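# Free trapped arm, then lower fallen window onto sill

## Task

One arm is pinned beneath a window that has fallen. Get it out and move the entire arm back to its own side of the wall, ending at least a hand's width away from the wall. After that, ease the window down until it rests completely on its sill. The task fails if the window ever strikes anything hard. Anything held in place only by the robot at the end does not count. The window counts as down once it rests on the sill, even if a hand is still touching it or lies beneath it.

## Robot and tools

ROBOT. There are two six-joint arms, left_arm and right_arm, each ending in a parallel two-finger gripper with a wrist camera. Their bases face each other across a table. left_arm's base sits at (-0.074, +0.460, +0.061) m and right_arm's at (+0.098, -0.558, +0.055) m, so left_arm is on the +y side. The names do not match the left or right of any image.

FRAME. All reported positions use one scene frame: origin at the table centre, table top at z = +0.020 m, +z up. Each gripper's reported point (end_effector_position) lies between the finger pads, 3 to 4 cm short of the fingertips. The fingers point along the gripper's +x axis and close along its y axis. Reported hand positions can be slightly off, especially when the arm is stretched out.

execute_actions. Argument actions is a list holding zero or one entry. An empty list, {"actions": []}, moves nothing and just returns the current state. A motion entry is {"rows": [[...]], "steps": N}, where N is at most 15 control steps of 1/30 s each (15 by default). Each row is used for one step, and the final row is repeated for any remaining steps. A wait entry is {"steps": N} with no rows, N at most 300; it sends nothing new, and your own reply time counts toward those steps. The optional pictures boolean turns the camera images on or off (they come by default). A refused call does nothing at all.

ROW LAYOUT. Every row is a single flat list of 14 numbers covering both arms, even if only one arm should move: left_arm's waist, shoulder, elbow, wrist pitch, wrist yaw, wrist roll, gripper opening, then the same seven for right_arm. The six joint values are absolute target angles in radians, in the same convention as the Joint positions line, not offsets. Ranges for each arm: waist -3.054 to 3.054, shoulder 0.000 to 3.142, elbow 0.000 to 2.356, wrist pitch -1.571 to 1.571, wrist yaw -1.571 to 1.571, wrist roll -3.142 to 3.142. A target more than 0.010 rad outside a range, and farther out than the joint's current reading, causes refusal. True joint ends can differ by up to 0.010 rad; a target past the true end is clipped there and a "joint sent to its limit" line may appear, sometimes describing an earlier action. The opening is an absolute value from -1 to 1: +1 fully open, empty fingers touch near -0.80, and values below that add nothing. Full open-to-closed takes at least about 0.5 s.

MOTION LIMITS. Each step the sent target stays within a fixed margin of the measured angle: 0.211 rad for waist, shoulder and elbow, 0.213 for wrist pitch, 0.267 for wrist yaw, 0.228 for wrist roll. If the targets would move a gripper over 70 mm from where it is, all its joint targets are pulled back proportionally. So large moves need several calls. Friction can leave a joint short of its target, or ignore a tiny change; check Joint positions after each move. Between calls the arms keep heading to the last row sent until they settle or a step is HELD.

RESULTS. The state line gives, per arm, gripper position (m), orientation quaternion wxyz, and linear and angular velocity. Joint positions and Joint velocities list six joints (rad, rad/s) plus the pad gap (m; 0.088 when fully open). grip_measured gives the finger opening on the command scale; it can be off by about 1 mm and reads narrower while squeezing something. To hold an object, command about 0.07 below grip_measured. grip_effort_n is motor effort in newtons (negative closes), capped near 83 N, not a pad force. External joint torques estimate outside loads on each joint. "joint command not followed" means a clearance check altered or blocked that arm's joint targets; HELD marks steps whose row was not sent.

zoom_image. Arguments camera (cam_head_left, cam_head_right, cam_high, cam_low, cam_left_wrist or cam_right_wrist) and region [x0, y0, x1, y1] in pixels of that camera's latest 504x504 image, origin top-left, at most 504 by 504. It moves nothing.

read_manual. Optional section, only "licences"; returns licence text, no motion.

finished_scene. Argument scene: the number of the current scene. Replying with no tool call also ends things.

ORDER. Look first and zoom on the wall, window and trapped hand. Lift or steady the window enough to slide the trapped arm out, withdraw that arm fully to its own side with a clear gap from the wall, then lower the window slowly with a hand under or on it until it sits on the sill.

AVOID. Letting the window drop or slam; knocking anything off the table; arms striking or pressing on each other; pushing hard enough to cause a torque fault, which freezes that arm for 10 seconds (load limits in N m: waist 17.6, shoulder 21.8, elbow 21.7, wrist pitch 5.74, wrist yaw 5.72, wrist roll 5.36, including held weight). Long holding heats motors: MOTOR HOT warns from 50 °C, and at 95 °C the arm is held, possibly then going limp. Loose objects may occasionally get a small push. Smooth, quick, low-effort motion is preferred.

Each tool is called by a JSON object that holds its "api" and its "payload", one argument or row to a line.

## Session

{"api": "execute_actions", "payload": {
  "actions": []
}}

Scene clock: 0.00 s of 4375.00 s.
left_arm: end_effector_position=(-0.1139, +0.1482, +0.3857) grip_measured=+0.832 grip_effort_n=n/a end_effector_quat_wxyz=(+0.659, -0.021, -0.021, -0.751) end_effector_velocity=(+0.000, -0.001, -0.007) end_effector_angular_velocity=(+0.028, +0.004, +0.004) | right_arm: end_effector_position=(+0.0244, +0.1178, +0.1838) grip_measured=+0.819 grip_effort_n=n/a end_effector_quat_wxyz=(+0.741, -0.023, -0.045, +0.670) end_effector_velocity=(+0.005, -0.001, -0.003) end_effector_angular_velocity=(-0.013, -0.008, -0.025)
Joint positions: left_arm=[0.006 0.844 0.648 0.255 0.006 0.004 0.08 ] | right_arm=[ 0.003  2.59   1.847  0.781  0.264 -0.104  0.079]
Joint velocities: left_arm=[-0.002  0.002 -0.002 -0.022 -0.007 -0.007 -0.   ] | right_arm=[-0.002 -0.002 -0.007 -0.007  0.022 -0.007 -0.   ]
Joint torques (N m, as the arm reports them, + toward a larger angle): no reading
External joint torques (N m, as the arm's controller estimates them; a push from outside toward a larger angle lowers the number): no reading
Heat: left arm: hottest wrist pitch 41 °C (+0.0 °C/min); right arm: hottest shoulder 47 °C (+0.0 °C/min).
camera_calibration (this result's frames):
cam_right_wrist: T_world_to_cam=[[0.987626, -0.143855, 0.0624595, -0.0135199], [0.0222504, -0.265706, -0.963797, 0.242344], [0.155243, 0.953261, -0.259217, 0.0177179], [0, 0, 0, 1]] pos_world=[0.00520979, 0.0455576, 0.239008]

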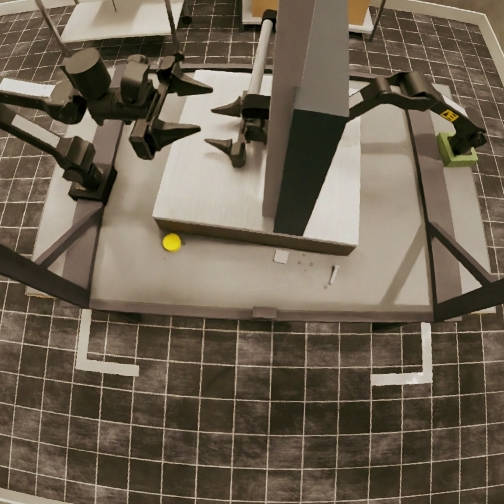

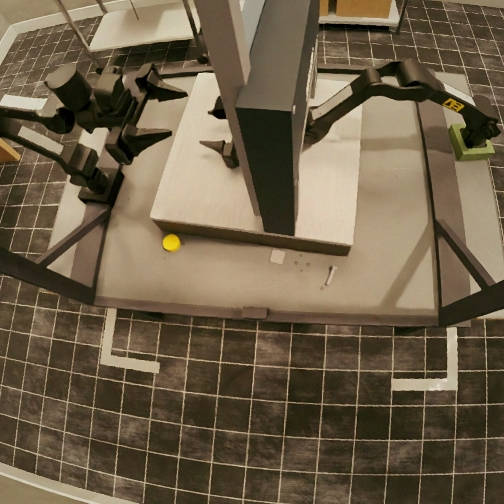

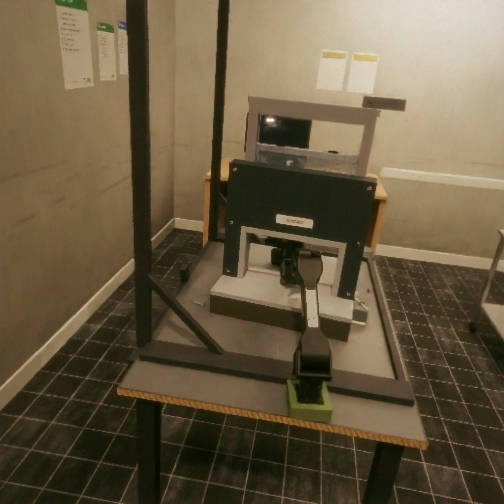

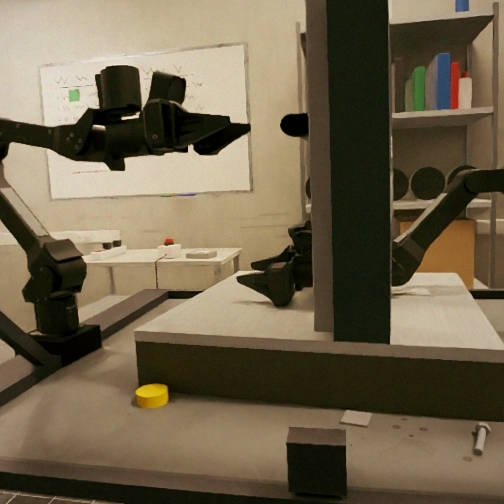

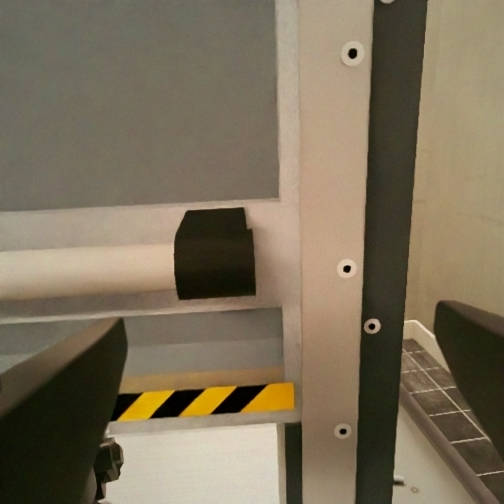

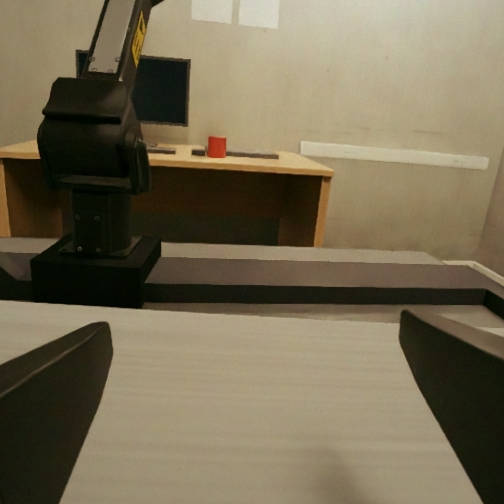

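{"api": "execute_actions", "payload": {
  "actions": [
    {"rows":[[0.015,0.844,0.648,0.255,0.02,0.024,0.83,0.003,2.592,1.846,0.781,0.264,-0.104,0.82],[0.04,0.844,0.648,0.255,0.06,0.08,0.83,0.003,2.594,1.844,0.781,0.264,-0.104,0.82],[0.08,0.844,0.648,0.255,0.13,0.17,0.83,0.003,2.596,1.843,0.781,0.264,-0.104,0.82],[0.125,0.844,0.648,0.255,0.21,0.27,0.83,0.003,2.598,1.842,0.781,0.264,-0.104,0.82],[0.17,0.844,0.648,0.255,0.29,0.37,0.83,0.003,2.6,1.84,0.781,0.264,-0.104,0.82],[0.215,0.844,0.648,0.255,0.365,0.47,0.83,0.003,2.602,1.839,0.78,0.264,-0.104,0.82],[0.26,0.844,0.648,0.255,0.44,0.57,0.83,0.003,2.604,1.838,0.78,0.264,-0.104,0.82],[0.305,0.844,0.648,0.255,0.515,0.67,0.83,0.003,2.606,1.836,0.78,0.264,-0.104,0.82],[0.35,0.85,0.652,0.256,0.59,0.77,0.83,0.003,2.608,1.835,0.78,0.264,-0.104,0.82],[0.395,0.86,0.658,0.258,0.665,0.87,0.83,0.003,2.61,1.834,0.779,0.264,-0.104,0.82],[0.44,0.875,0.668,0.262,0.74,0.97,0.83,0.003,2.612,1.832,0.779,0.264,-0.104,0.82],[0.485,0.895,0.681,0.267,0.815,1.07,0.83,0.003,2.614,1.831,0.779,0.264,-0.104,0.82],[0.53,0.92,0.697,0.273,0.89,1.17,0.83,0.003,2.616,1.83,0.778,0.264,-0.104,0.82],[0.575,0.95,0.717,0.28,0.965,1.27,0.83,0.003,2.618,1.828,0.778,0.264,-0.104,0.82],[0.615,0.985,0.74,0.289,1.035,1.36,0.83,0.003,2.62,1.827,0.778,0.264,-0.104,0.82]],"steps":15}
  ],
  "pictures": false
}}

{"api": "execute_actions", "payload": {
  "actions": [
    {"rows":[[0.65,1.022,0.764,0.298,1.095,1.44,0.83,0.003,2.62,1.827,0.778,0.264,-0.104,0.82],[0.675,1.06,0.789,0.307,1.14,1.51,0.83,0.003,2.62,1.827,0.778,0.264,-0.104,0.82],[0.69,1.098,0.814,0.316,1.17,1.56,0.83,0.003,2.62,1.827,0.778,0.264,-0.104,0.82],[0.7,1.136,0.839,0.325,1.187,1.585,0.83,0.003,2.62,1.827,0.778,0.264,-0.104,0.82],[0.705,1.174,0.864,0.334,1.195,1.597,0.83,0.003,2.62,1.827,0.778,0.264,-0.104,0.82],[0.708,1.212,0.889,0.343,1.195,1.597,0.83,0.003,2.62,1.827,0.778,0.264,-0.104,0.82],[0.708,1.25,0.914,0.352,1.195,1.597,0.83,0.003,2.62,1.827,0.778,0.264,-0.104,0.82],[0.708,1.286,0.938,0.361,1.195,1.597,0.83,0.003,2.62,1.827,0.778,0.264,-0.104,0.82],[0.708,1.318,0.959,0.369,1.195,1.597,0.83,0.003,2.62,1.827,0.778,0.264,-0.104,0.82],[0.708,1.345,0.977,0.376,1.195,1.597,0.83,0.003,2.62,1.827,0.778,0.264,-0.104,0.82],[0.708,1.365,0.99,0.381,1.195,1.597,0.83,0.003,2.62,1.827,0.778,0.264,-0.104,0.82],[0.708,1.378,0.998,0.384,1.195,1.597,0.83,0.003,2.62,1.827,0.778,0.264,-0.104,0.82],[0.708,1.385,1.003,0.386,1.195,1.597,0.83,0.003,2.62,1.827,0.778,0.264,-0.104,0.82]],"steps":15}
  ],
  "pictures": false
}}

{"api": "execute_actions", "payload": {
  "actions": [
    {"steps":8}
  ]
}}

Scene clock: 34.90 s of 4375.00 s.
left_arm: end_effector_position=(-0.0767, +0.1604, +0.3858) grip_measured=+0.832 grip_effort_n=-13.3 end_effector_quat_wxyz=(+0.471, +0.215, -0.382, -0.765) end_effector_velocity=(+0.159, -0.002, +0.031) end_effector_angular_velocity=(-0.803, -1.820, -0.797) | right_arm: end_effector_position=(+0.0244, +0.1175, +0.1753) grip_measured=+0.819 grip_effort_n=5.8 end_effector_quat_wxyz=(+0.740, -0.029, -0.041, +0.670) end_effector_velocity=(+0.004, +0.000, -0.013) end_effector_angular_velocity=(-0.024, +0.017, +0.000)
Joint positions: left_arm=[0.513 0.917 0.692 0.272 0.864 0.871 0.08 ] | right_arm=[ 0.003  2.6    1.843  0.781  0.264 -0.104  0.079]
Joint velocities: left_arm=[ 1.287  0.755  0.501  0.168  2.147  1.985 -0.   ] | right_arm=[-0.007  0.012 -0.007 -0.007 -0.007  0.022 -0.   ]
Joint torques (N m, as the arm reports them, + toward a larger angle): left_arm=[ 0.24 -1.46  7.88  1.91  0.18  0.12] | right_arm=[ 0.02 -9.65  4.4   1.38  0.    0.01]
External joint torques (N m, as the arm's controller estimates them; a push from outside toward a larger angle lowers the number): left_arm=[0.16 0.53 0.77 0.4  0.23 0.16] | right_arm=[ 0.13  3.23 -2.02 -0.35 -0.01 -0.01]
Heat: left arm: hottest wrist pitch 43 °C (+3.4 °C/min); right arm: hottest shoulder 69 °C (+37.8 °C/min). Fold the right arm in close to its base before you think long.
MOTOR HOT: a motor of the right arm reached 50 °C. Now the hottest motor of the right arm, joint 2 (shoulder), reports 69 °C. The temperature limit of the motors' drives, at which the controller stops that arm, is 95 °C. To cool a motor, set the load down, stop pushing, or move to a pose that needs little force.
Steps of this call (steps 1 to 110: nothing new was sent; then 30.73 s passed at rest; steps 111 to 125: all 15 steps of this action). Readings (joint positions):
111: left_arm=[0.006 0.844 0.648 0.255 0.006 0.006] | right_arm=[0.003 2.592 1.847 0.781 0.264 -0.104]
112: left_arm=[0.013 0.844 0.648 0.255 0.019 0.025] | right_arm=[0.003 2.593 1.846 0.781 0.264 -0.104]
114: left_arm=[0.052 0.844 0.648 0.255 0.095 0.123] | right_arm=[0.003 2.594 1.846 0.781 0.264 -0.104]
118: left_arm=[0.205 0.844 0.648 0.255 0.350 0.394] | right_arm=[0.003 2.596 1.845 0.781 0.264 -0.104]
125: the state above

Scene clock: 35.40 s of 4375.00 s.
left_arm: end_effector_position=(-0.0056, +0.0987, +0.3862) grip_measured=+0.832 grip_effort_n=-13.3 end_effector_quat_wxyz=(+0.325, +0.328, -0.628, -0.626) end_effector_velocity=(+0.031, -0.046, -0.030) end_effector_angular_velocity=(-0.004, -0.065, -0.015) | right_arm: end_effector_position=(+0.0244, +0.1175, +0.1749) grip_measured=+0.819 grip_effort_n=5.8 end_effector_quat_wxyz=(+0.740, -0.029, -0.041, +0.670) end_effector_velocity=(+0.001, -0.000, +0.002) end_effector_angular_velocity=(+0.007, -0.006, +0.005)
Joint positions: left_arm=[0.706 1.366 0.983 0.377 1.186 1.581 0.08 ] | right_arm=[ 0.003  2.6    1.842  0.781  0.264 -0.104  0.079]
Joint velocities: left_arm=[ 0.007  0.242  0.115  0.037  0.022  0.139 -0.   ] | right_arm=[-0.002 -0.002 -0.002  0.007 -0.007 -0.007 -0.   ]
Joint torques (N m, as the arm reports them, + toward a larger angle): left_arm=[ 0.05 -5.73  7.72  1.78  0.33  0.1 ] | right_arm=[ 0.03 -9.5   4.28  1.37  0.    0.01]
External joint torques (N m, as the arm's controller estimates them; a push from outside toward a larger angle lowers the number): left_arm=[0.17 0.37 0.51 0.37 0.25 0.15] | right_arm=[ 0.01  3.45 -2.17 -0.37  0.    0.  ]
Heat: left arm: hottest wrist pitch 43 °C (+3.4 °C/min); right arm: hottest shoulder 69 °C (+37.3 °C/min). Fold the right arm in close to its base before you think long.
MOTOR HOT: still on. Now the hottest motor of the right arm, joint 2 (shoulder), reports 69 °C; a drive's own limit is 95 °C.
Steps of this call (steps 1 to 15: all 15 steps of this action). Readings (joint positions):
1: left_arm=[0.554 0.945 0.711 0.279 0.933 0.938] | right_arm=[0.003 2.600 1.842 0.781 0.264 -0.104]
2: left_arm=[0.592 0.977 0.732 0.287 0.995 1.006] | right_arm=[0.003 2.600 1.842 0.781 0.264 -0.104]
4: left_arm=[0.650 1.046 0.779 0.304 1.091 1.142] | right_arm=[0.003 2.600 1.842 0.781 0.264 -0.104]
8: left_arm=[0.697 1.193 0.877 0.339 1.168 1.415] | right_arm=[0.003 2.600 1.842 0.781 0.264 -0.104]
15: the state above

Scene clock: 35.67 s of 4375.00 s.
left_arm: end_effector_position=(-0.0046, +0.0969, +0.3889) grip_measured=+0.832 grip_effort_n=-13.3 end_effector_quat_wxyz=(+0.322, +0.329, -0.636, -0.620) end_effector_velocity=(-0.002, +0.000, -0.003) end_effector_angular_velocity=(+0.014, +0.013, -0.010) | right_arm: end_effector_position=(+0.0244, +0.1175, +0.1749) grip_measured=+0.819 grip_effort_n=5.8 end_effector_quat_wxyz=(+0.740, -0.029, -0.041, +0.670) end_effector_velocity=(+0.001, -0.000, -0.001) end_effector_angular_velocity=(-0.008, -0.009, +0.005)
Joint positions: left_arm=[0.706 1.376 0.996 0.384 1.19  1.592 0.08 ] | right_arm=[ 0.003  2.6    1.842  0.781  0.264 -0.104  0.079]
Joint velocities: left_arm=[-0.002  0.002 -0.002 -0.007  0.007 -0.007  0.   ] | right_arm=[-0.002 -0.002 -0.002 -0.007 -0.007 -0.007 -0.   ]
Joint torques (N m, as the arm reports them, + toward a larger angle): left_arm=[ 0.19 -4.61  7.47  1.63  0.2   0.06] | right_arm=[ 0.03 -9.5   4.28  1.36 -0.01  0.01]
External joint torques (N m, as the arm's controller estimates them; a push from outside toward a larger angle lowers the number): left_arm=[0.2  0.6  0.69 0.35 0.2  0.12] | right_arm=[ 0.05  3.31 -2.1  -0.35  0.    0.  ]
Heat: left arm: hottest wrist pitch 43 °C (+3.4 °C/min); right arm: hottest shoulder 69 °C (+37.0 °C/min). Fold the right arm in close to its base before you think long.
MOTOR HOT: still on. Now the hottest motor of the right arm, joint 2 (shoulder), reports 69 °C; a drive's own limit is 95 °C.
Steps of this call (steps 1 to 8: the robot went on to your last target). Readings (joint positions):
1: left_arm=[0.706 1.372 0.986 0.379 1.187 1.585] | right_arm=[0.003 2.600 1.842 0.781 0.264 -0.104]
2: left_arm=[0.706 1.375 0.988 0.380 1.188 1.587] | right_arm=[0.003 2.600 1.842 0.781 0.264 -0.104]
4: left_arm=[0.706 1.376 0.992 0.382 1.189 1.590] | right_arm=[0.003 2.600 1.842 0.781 0.264 -0.104]
8: the state above
camera_calibration (this result's frames):
cam_left_wrist: T_world_to_cam=[[0.0516084, -0.0224615, -0.998415, 0.397164], [0.9613, -0.269803, 0.0557598, 0.0394757], [-0.270628, -0.962653, 0.00766808, 0.166282], [0, 0, 0, 1]] pos_world=[-0.0134444, 0.179644, 0.393058]
cam_right_wrist: T_world_to_cam=[[0.987462, -0.142881, 0.0671052, -0.0139888], [0.0246733, -0.28018, -0.95963, 0.234645], [0.155914, 0.949255, -0.273142, 0.0186093], [0, 0, 0, 1]] pos_world=[0.00512248, 0.0460792, 0.231194]

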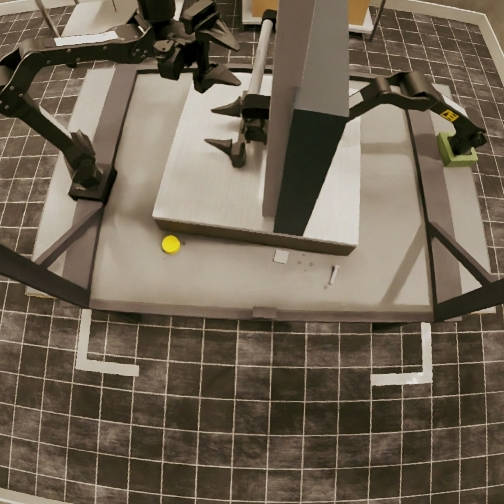

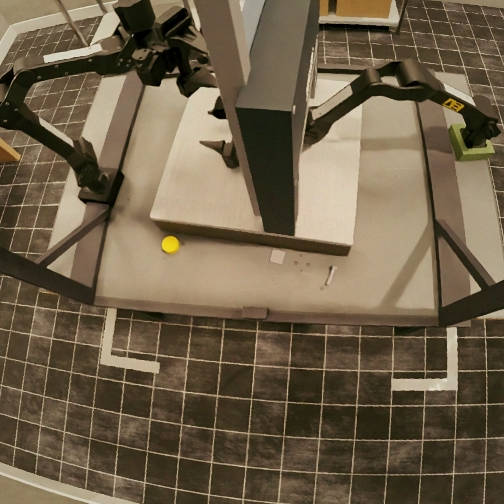

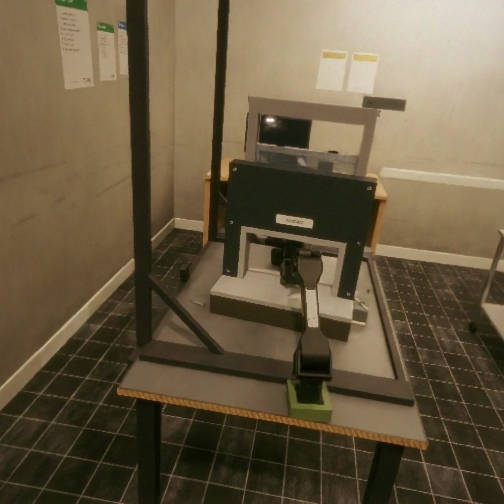

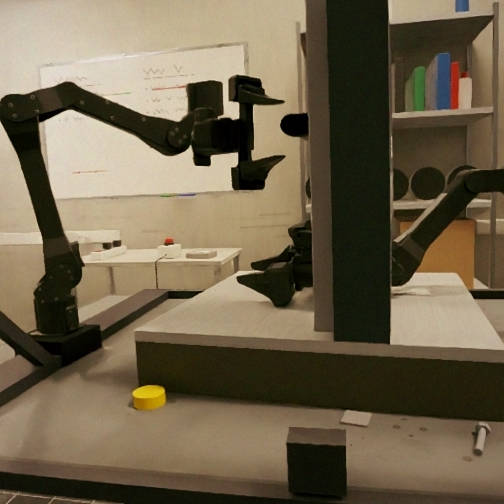

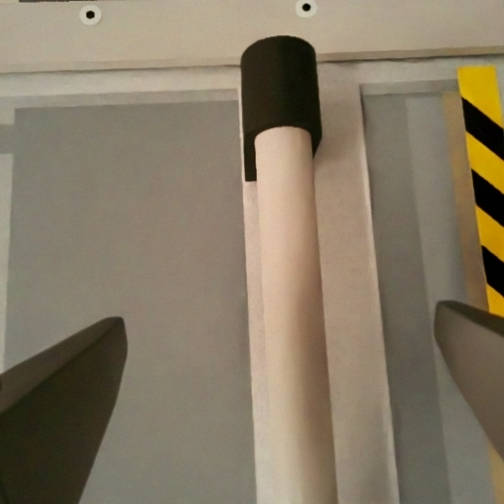

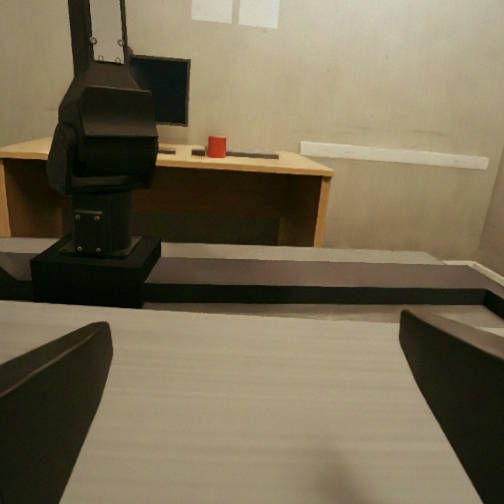

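{"api": "zoom_image", "payload": {
  "camera": "cam_left_wrist",
  "region": [220, 20, 360, 160]
}}

{"api": "zoom_image", "payload": {
  "camera": "cam_left_wrist",
  "region": [230, 200, 370, 340]
}}

{"api": "zoom_image", "payload": {
  "camera": "cam_left_wrist",
  "region": [230, 364, 370, 504]
}}

{"api": "zoom_image", "payload": {
  "camera": "cam_head_left",
  "region": [190, 0, 320, 130]
}}

Region (220, 20, 360, 160) of cam_left_wrist's 504x504 image, scaled by 3.600, with more detail than that image has.

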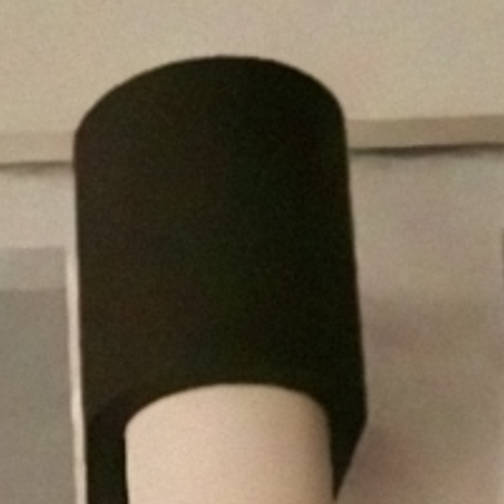

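Region (230, 200, 370, 340) of cam_left_wrist's 504x504 image, scaled by 3.600, with more detail than that image has.

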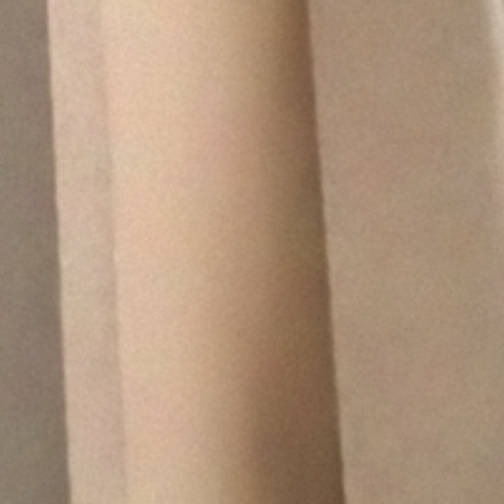

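Region (230, 364, 370, 504) of cam_left_wrist's 504x504 image, scaled by 3.600, with more detail than that image has.

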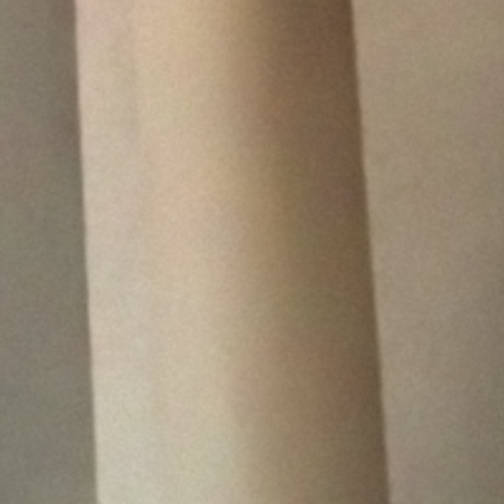

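Region (190, 0, 320, 130) of cam_head_left's 504x504 image, scaled by 3.877, with more detail than that image has.

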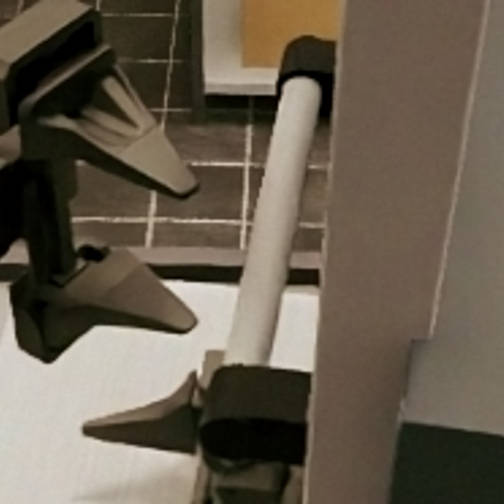

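{"api": "execute_actions", "payload": {
  "actions": [
    {"rows":[[0.708,1.391,1.008,0.387,1.195,1.597,0.75,0.003,2.62,1.827,0.778,0.264,-0.104,0.82],[0.708,1.404,1.019,0.388,1.195,1.597,0.66,0.003,2.62,1.827,0.778,0.264,-0.104,0.82],[0.708,1.423,1.034,0.391,1.195,1.597,0.57,0.003,2.62,1.827,0.778,0.264,-0.104,0.82],[0.708,1.446,1.053,0.394,1.195,1.597,0.48,0.003,2.62,1.827,0.778,0.264,-0.104,0.82],[0.708,1.471,1.074,0.397,1.195,1.597,0.39,0.003,2.62,1.827,0.778,0.264,-0.104,0.82],[0.708,1.497,1.096,0.4,1.195,1.597,0.3,0.003,2.62,1.827,0.778,0.264,-0.104,0.82],[0.708,1.523,1.119,0.403,1.195,1.597,0.22,0.003,2.62,1.827,0.778,0.264,-0.104,0.82],[0.708,1.549,1.142,0.405,1.195,1.597,0.15,0.003,2.62,1.827,0.778,0.264,-0.104,0.82],[0.708,1.574,1.165,0.407,1.195,1.597,0.1,0.003,2.62,1.827,0.778,0.264,-0.104,0.82],[0.708,1.598,1.187,0.409,1.195,1.597,0.07,0.003,2.62,1.827,0.778,0.264,-0.104,0.82],[0.708,1.619,1.207,0.41,1.195,1.597,0.05,0.003,2.62,1.827,0.778,0.264,-0.104,0.82],[0.708,1.636,1.223,0.411,1.195,1.597,0.05,0.003,2.62,1.827,0.778,0.264,-0.104,0.82],[0.708,1.649,1.236,0.412,1.195,1.597,0.05,0.003,2.62,1.827,0.778,0.264,-0.104,0.82],[0.708,1.657,1.243,0.412,1.195,1.597,0.05,0.003,2.62,1.827,0.778,0.264,-0.104,0.82],[0.708,1.66,1.2465,0.412,1.195,1.597,0.05,0.003,2.62,1.827,0.778,0.264,-0.104,0.82]],"steps":15}
  ],
  "pictures": false
}}

{"api": "execute_actions", "payload": {
  "actions": [
    {"steps":12}
  ]
}}

Scene clock: 104.80 s of 4375.00 s.
left_arm: end_effector_position=(+0.0305, +0.0425, +0.3840) grip_measured=+0.074 grip_effort_n=-13.3 end_effector_quat_wxyz=(+0.322, +0.328, -0.633, -0.623) end_effector_velocity=(+0.049, -0.076, -0.026) end_effector_angular_velocity=(+0.047, +0.034, +0.005) | right_arm: end_effector_position=(+0.0244, +0.1175, +0.1749) grip_measured=+0.819 grip_effort_n=5.8 end_effector_quat_wxyz=(+0.740, -0.029, -0.041, +0.670) end_effector_velocity=(+0.003, -0.000, -0.001) end_effector_angular_velocity=(-0.008, -0.008, -0.010)
Joint positions: left_arm=[0.706 1.628 1.215 0.407 1.192 1.593 0.043] | right_arm=[ 0.003  2.6    1.842  0.781  0.264 -0.104  0.079]
Joint velocities: left_arm=[-0.002  0.349  0.291  0.007 -0.007 -0.007 -0.013] | right_arm=[-0.002 -0.002 -0.002 -0.007  0.007 -0.007  0.   ]
Joint torques (N m, as the arm reports them, + toward a larger angle): left_arm=[ 0.25 -7.63  7.42  1.72  0.1   0.11] | right_arm=[ 0.03 -9.49  4.3   1.36  0.    0.01]
External joint torques (N m, as the arm's controller estimates them; a push from outside toward a larger angle lowers the number): left_arm=[0.32 0.45 0.39 0.35 0.03 0.18] | right_arm=[ 0.07  3.31 -2.08 -0.35 -0.01  0.  ]
Heat: left arm: hottest elbow 44 °C (+2.0 °C/min); right arm: hottest shoulder 67 °C (-1.0 °C/min). Fold the right arm in close to its base before you think long.
MOTOR HOT: still on. Now the hottest motor of the right arm, joint 2 (shoulder), reports 67 °C; a drive's own limit is 95 °C.
Steps of this call (steps 1 to 30: the robot went on to your last target; steps 31 to 90: nothing new was sent; then 65.63 s passed at rest; steps 91 to 105: all 15 steps of this action). Readings (joint positions):
91: left_arm=[0.706 1.377 0.997 0.384 1.190 1.593] | right_arm=[0.003 2.600 1.842 0.781 0.264 -0.104]
92: left_arm=[0.706 1.380 1.000 0.384 1.191 1.593] | right_arm=[0.003 2.600 1.842 0.781 0.264 -0.104]
94: left_arm=[0.706 1.399 1.018 0.388 1.192 1.593] | right_arm=[0.003 2.600 1.842 0.781 0.264 -0.104]
98: left_arm=[0.706 1.480 1.089 0.397 1.192 1.593] | right_arm=[0.003 2.600 1.842 0.781 0.264 -0.104]
105: the state above

Scene clock: 105.20 s of 4375.00 s.
left_arm: end_effector_position=(+0.0337, +0.0379, +0.3854) grip_measured=+0.053 grip_effort_n=-13.3 end_effector_quat_wxyz=(+0.322, +0.329, -0.635, -0.621) end_effector_velocity=(-0.000, -0.000, +0.001) end_effector_angular_velocity=(-0.002, +0.002, +0.005) | right_arm: end_effector_position=(+0.0244, +0.1175, +0.1749) grip_measured=+0.819 grip_effort_n=5.8 end_effector_quat_wxyz=(+0.740, -0.029, -0.041, +0.670) end_effector_velocity=(+0.003, -0.000, -0.001) end_effector_angular_velocity=(-0.008, -0.008, -0.010)
Joint positions: left_arm=[0.707 1.649 1.239 0.41  1.192 1.593 0.042] | right_arm=[ 0.003  2.6    1.842  0.781  0.264 -0.104  0.079]
Joint velocities: left_arm=[-0.002 -0.002 -0.002  0.007 -0.007 -0.007 -0.   ] | right_arm=[-0.002 -0.002 -0.002 -0.007  0.007 -0.007 -0.   ]
Joint torques (N m, as the arm reports them, + toward a larger angle): left_arm=[ 0.08 -6.8   7.38  1.58  0.13  0.11] | right_arm=[ 0.03 -9.5   4.3   1.36  0.    0.02]
External joint torques (N m, as the arm's controller estimates them; a push from outside toward a larger angle lowers the number): left_arm=[0.08 0.7  0.5  0.26 0.13 0.18] | right_arm=[ 0.16  3.31 -2.09 -0.34 -0.01  0.  ]
Heat: left arm: hottest elbow 44 °C (+2.0 °C/min); right arm: hottest shoulder 67 °C (-1.0 °C/min). Fold the right arm in close to its base before you think long.
MOTOR HOT: still on. Now the hottest motor of the right arm, joint 2 (shoulder), reports 67 °C; a drive's own limit is 95 °C.
Steps of this call (steps 1 to 12: the robot went on to your last target). Readings (joint positions):
1: left_arm=[0.707 1.638 1.223 0.407 1.192 1.593] | right_arm=[0.003 2.600 1.842 0.781 0.264 -0.104]
2: left_arm=[0.707 1.643 1.227 0.408 1.192 1.593] | right_arm=[0.003 2.600 1.842 0.781 0.264 -0.104]
4: left_arm=[0.707 1.648 1.232 0.409 1.192 1.593] | right_arm=[0.003 2.600 1.842 0.781 0.264 -0.104]
8: left_arm=[0.707 1.648 1.239 0.410 1.192 1.593] | right_arm=[0.003 2.600 1.842 0.781 0.264 -0.104]
12: the state above
camera_calibration (this result's frames):
cam_left_wrist: T_world_to_cam=[[0.0503338, -0.0201018, -0.99853, 0.390322], [0.960955, -0.271403, 0.0539034, -0.0123008], [-0.272088, -0.962256, 0.00565622, 0.120765], [0, 0, 0, 1]] pos_world=[0.0250328, 0.120714, 0.389728]
cam_right_wrist: T_world_to_cam=[[0.987462, -0.142881, 0.0671052, -0.0139888], [0.0246733, -0.28018, -0.95963, 0.234645], [0.155914, 0.949255, -0.273142, 0.0186093], [0, 0, 0, 1]] pos_world=[0.00512248, 0.0460792, 0.231194]

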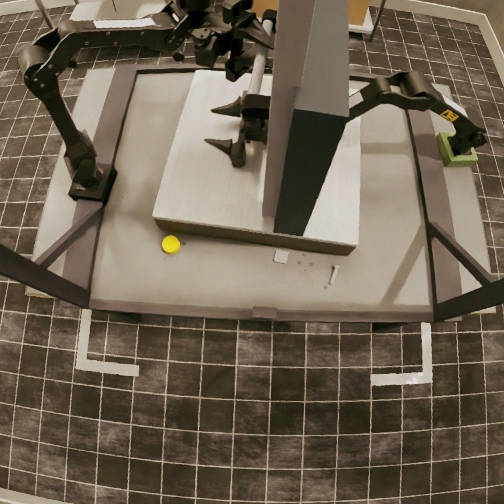

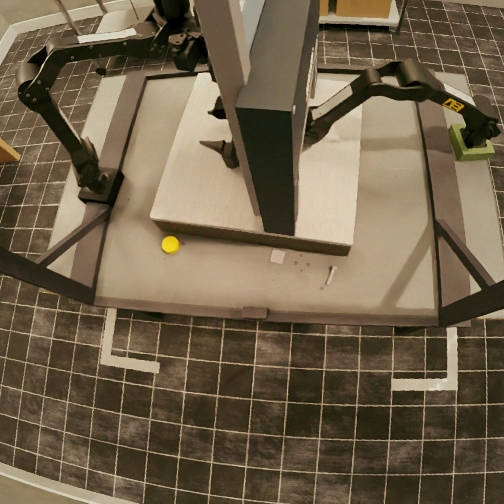

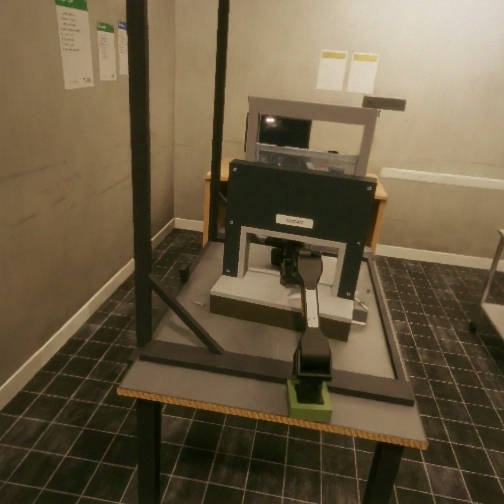

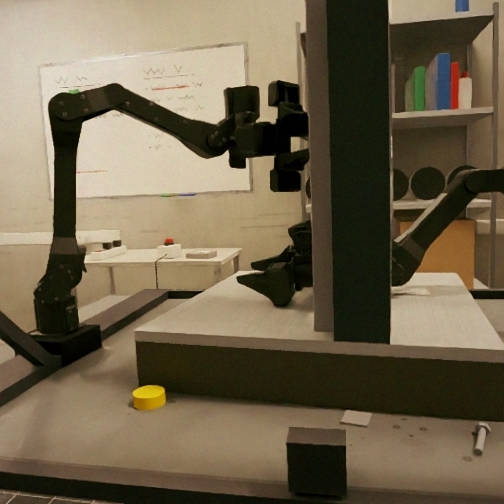

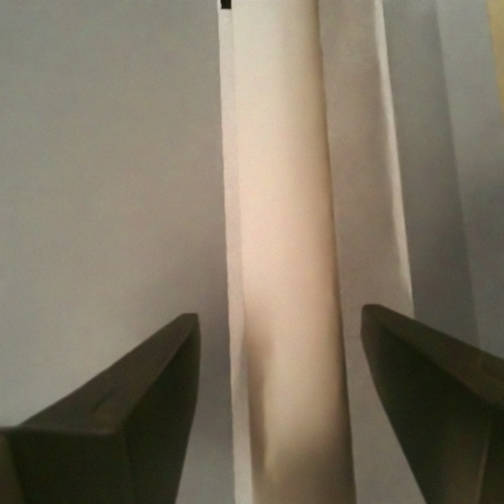

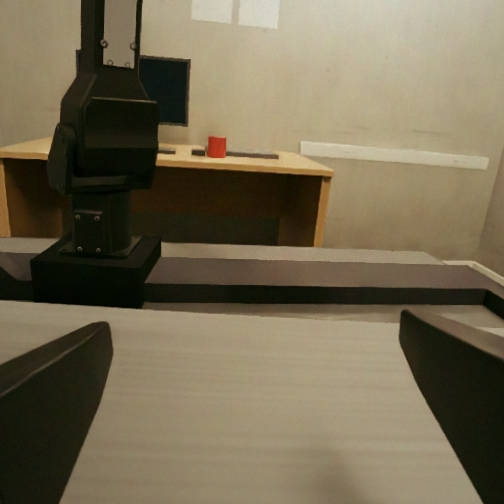

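{"api": "execute_actions", "payload": {
  "actions": [
    {"rows":[[0.708,1.66,1.2465,0.412,1.195,1.597,-0.03,0.003,2.62,1.827,0.778,0.264,-0.104,0.82],[0.708,1.66,1.2465,0.412,1.195,1.597,-0.12,0.003,2.62,1.827,0.778,0.264,-0.104,0.82],[0.708,1.66,1.2465,0.412,1.195,1.597,-0.21,0.003,2.62,1.827,0.778,0.264,-0.104,0.82],[0.708,1.66,1.2465,0.412,1.195,1.597,-0.29,0.003,2.62,1.827,0.778,0.264,-0.104,0.82],[0.708,1.66,1.2465,0.412,1.195,1.597,-0.34,0.003,2.62,1.827,0.778,0.264,-0.104,0.82],[0.708,1.66,1.2465,0.412,1.195,1.597,-0.37,0.003,2.62,1.827,0.778,0.264,-0.104,0.82],[0.708,1.66,1.2465,0.412,1.195,1.597,-0.39,0.003,2.62,1.827,0.778,0.264,-0.104,0.82],[0.708,1.66,1.2465,0.412,1.195,1.597,-0.41,0.003,2.62,1.827,0.778,0.264,-0.104,0.82],[0.708,1.66,1.2465,0.412,1.195,1.597,-0.43,0.003,2.62,1.827,0.778,0.264,-0.104,0.82],[0.708,1.66,1.2465,0.412,1.195,1.597,-0.45,0.003,2.62,1.827,0.778,0.264,-0.104,0.82],[0.708,1.66,1.2465,0.412,1.195,1.597,-0.47,0.003,2.62,1.827,0.778,0.264,-0.104,0.82],[0.708,1.66,1.2465,0.412,1.195,1.597,-0.49,0.003,2.62,1.827,0.778,0.264,-0.104,0.82],[0.708,1.66,1.2465,0.412,1.195,1.597,-0.51,0.003,2.62,1.827,0.778,0.264,-0.104,0.82],[0.708,1.66,1.2465,0.412,1.195,1.597,-0.53,0.003,2.62,1.827,0.778,0.264,-0.104,0.82],[0.708,1.66,1.2465,0.412,1.195,1.597,-0.55,0.003,2.62,1.827,0.778,0.264,-0.104,0.82]],"steps":15}
  ],
  "pictures": false
}}

{"api": "execute_actions", "payload": {
  "actions": [
    {"rows":[[0.708,1.66,1.2465,0.412,1.195,1.597,-0.56,0.003,2.62,1.827,0.778,0.264,-0.104,0.82]],"steps":5}
  ]
}}

Scene clock: 174.27 s of 4375.00 s.
left_arm: end_effector_position=(+0.0341, +0.0378, +0.3846) grip_measured=-0.488 grip_effort_n=-83.5 end_effector_quat_wxyz=(+0.322, +0.328, -0.634, -0.622) end_effector_velocity=(+0.002, +0.000, -0.003) end_effector_angular_velocity=(+0.023, +0.018, +0.010) | right_arm: end_effector_position=(+0.0244, +0.1175, +0.1749) grip_measured=+0.819 grip_effort_n=5.8 end_effector_quat_wxyz=(+0.740, -0.029, -0.041, +0.670) end_effector_velocity=(+0.001, -0.000, -0.001) end_effector_angular_velocity=(-0.009, -0.023, +0.004)
Joint positions: left_arm=[0.707 1.65  1.239 0.41  1.193 1.593 0.015] | right_arm=[ 0.003  2.6    1.842  0.781  0.264 -0.104  0.079]
Joint velocities: left_arm=[ 0.002 -0.002 -0.002 -0.022 -0.007 -0.007 -0.008] | right_arm=[-0.002 -0.002 -0.002 -0.007 -0.007 -0.022 -0.   ]
Joint torques (N m, as the arm reports them, + toward a larger angle): left_arm=[-0.01 -7.16  7.19  1.67  0.08  0.1 ] | right_arm=[ 0.03 -9.49  4.3   1.37  0.    0.01]
External joint torques (N m, as the arm's controller estimates them; a push from outside toward a larger angle lowers the number): left_arm=[0.02 0.33 0.35 0.36 0.07 0.16] | right_arm=[ 0.05  3.27 -2.05 -0.33  0.    0.  ]
Heat: left arm: hottest elbow 44 °C (+0.0 °C/min); right arm: hottest shoulder 68 °C (+1.0 °C/min). Fold the right arm in close to its base before you think long.
MOTOR HOT: still on. Now the hottest motor of the right arm, joint 2 (shoulder), reports 68 °C; a drive's own limit is 95 °C.
Steps of this call (steps 1 to 30: the robot went on to your last target; steps 31 to 90: nothing new was sent; then 65.57 s passed at rest; steps 91 to 105: all 15 steps of this action). Readings (joint positions):
91: left_arm=[0.707 1.649 1.239 0.410 1.192 1.593] | right_arm=[0.003 2.600 1.842 0.781 0.264 -0.104]
92: left_arm=[0.707 1.649 1.239 0.410 1.192 1.593] | right_arm=[0.003 2.600 1.842 0.781 0.264 -0.104]
94: left_arm=[0.707 1.649 1.239 0.410 1.192 1.593] | right_arm=[0.003 2.600 1.842 0.781 0.264 -0.104]
98: left_arm=[0.707 1.649 1.239 0.410 1.192 1.593] | right_arm=[0.003 2.600 1.842 0.781 0.264 -0.104]
105: the state above

Scene clock: 174.43 s of 4375.00 s.
left_arm: end_effector_position=(+0.0341, +0.0378, +0.3846) grip_measured=-0.488 grip_effort_n=-83.5 end_effector_quat_wxyz=(+0.321, +0.328, -0.634, -0.622) end_effector_velocity=(-0.003, +0.002, +0.001) end_effector_angular_velocity=(-0.002, -0.005, -0.010) | right_arm: end_effector_position=(+0.0244, +0.1175, +0.1749) grip_measured=+0.819 grip_effort_n=5.8 end_effector_quat_wxyz=(+0.740, -0.029, -0.041, +0.670) end_effector_velocity=(+0.001, +0.000, -0.004) end_effector_angular_velocity=(-0.014, -0.024, +0.004)
Joint positions: left_arm=[0.707 1.65  1.239 0.41  1.193 1.593 0.015] | right_arm=[ 0.003  2.6    1.842  0.781  0.264 -0.104  0.079]
Joint velocities: left_arm=[-0.002 -0.007 -0.002 -0.007  0.007  0.007 -0.   ] | right_arm=[-0.002  0.002 -0.002 -0.007 -0.007 -0.022 -0.   ]
Joint torques (N m, as the arm reports them, + toward a larger angle): left_arm=[ 0.04 -7.    7.33  1.63  0.11  0.11] | right_arm=[ 0.03 -9.49  4.29  1.36  0.    0.01]
External joint torques (N m, as the arm's controller estimates them; a push from outside toward a larger angle lowers the number): left_arm=[0.05 0.5  0.49 0.33 0.1  0.17] | right_arm=[-0.09  3.12 -1.99 -0.32  0.01  0.  ]
Heat: left arm: hottest elbow 44 °C (+0.0 °C/min); right arm: hottest shoulder 68 °C (+1.0 °C/min). Fold the right arm in close to its base before you think long.
MOTOR HOT: still on. Now the hottest motor of the right arm, joint 2 (shoulder), reports 68 °C; a drive's own limit is 95 °C.
Steps of this call (steps 1 to 5: all 5 steps of this action). Readings (joint positions):
1: left_arm=[0.707 1.650 1.239 0.410 1.193 1.593] | right_arm=[0.003 2.600 1.842 0.781 0.264 -0.104]
2: left_arm=[0.707 1.650 1.239 0.410 1.193 1.593] | right_arm=[0.003 2.600 1.842 0.781 0.264 -0.104]
4: left_arm=[0.707 1.650 1.239 0.410 1.193 1.593] | right_arm=[0.003 2.600 1.842 0.781 0.264 -0.104]
5: the state above
camera_calibration (this result's frames):
cam_left_wrist: T_world_to_cam=[[0.0492795, -0.0185439, -0.998613, 0.389562], [0.960803, -0.272221, 0.0524687, -0.0120596], [-0.272817, -0.962056, 0.00440209, 0.121235], [0, 0, 0, 1]] pos_world=[0.0254646, 0.120576, 0.38912]
cam_right_wrist: T_world_to_cam=[[0.987462, -0.142881, 0.0671052, -0.0139888], [0.0246733, -0.28018, -0.95963, 0.234645], [0.155914, 0.949255, -0.273142, 0.0186093], [0, 0, 0, 1]] pos_world=[0.00512248, 0.0460792, 0.231194]

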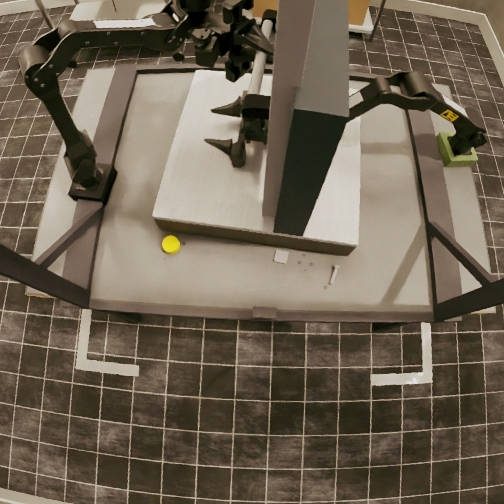

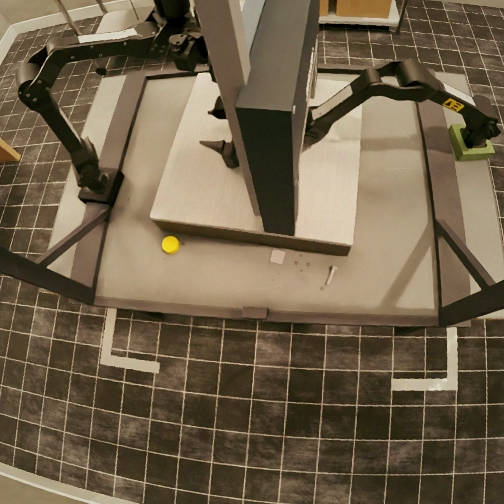

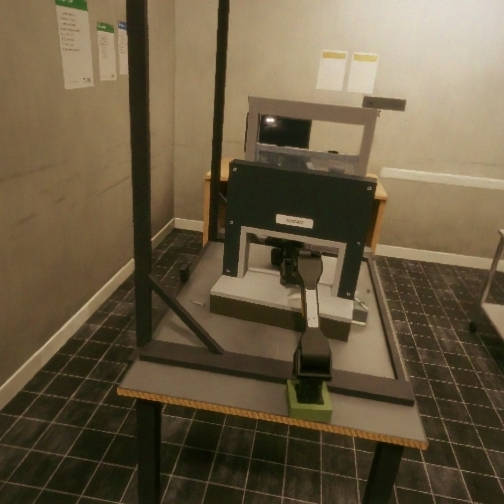

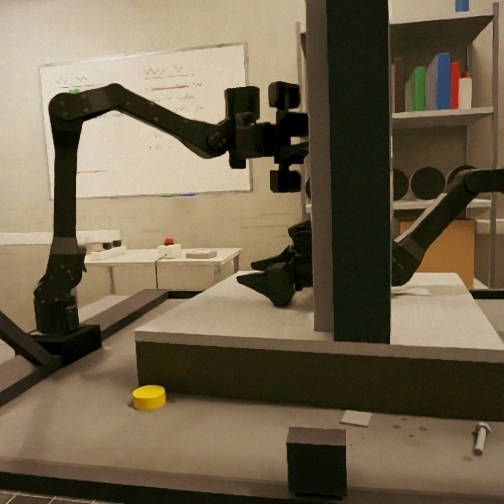

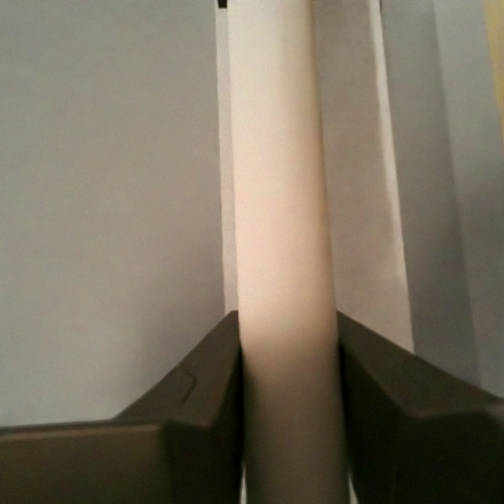

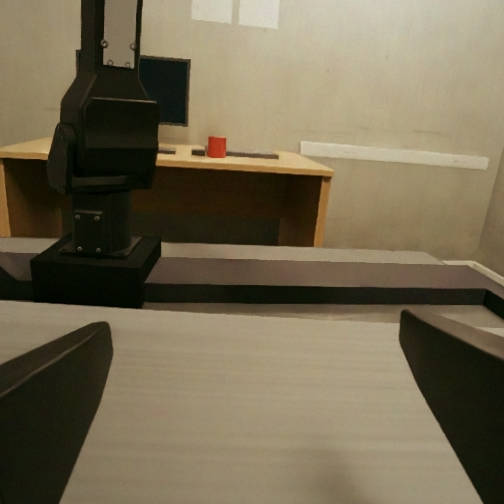

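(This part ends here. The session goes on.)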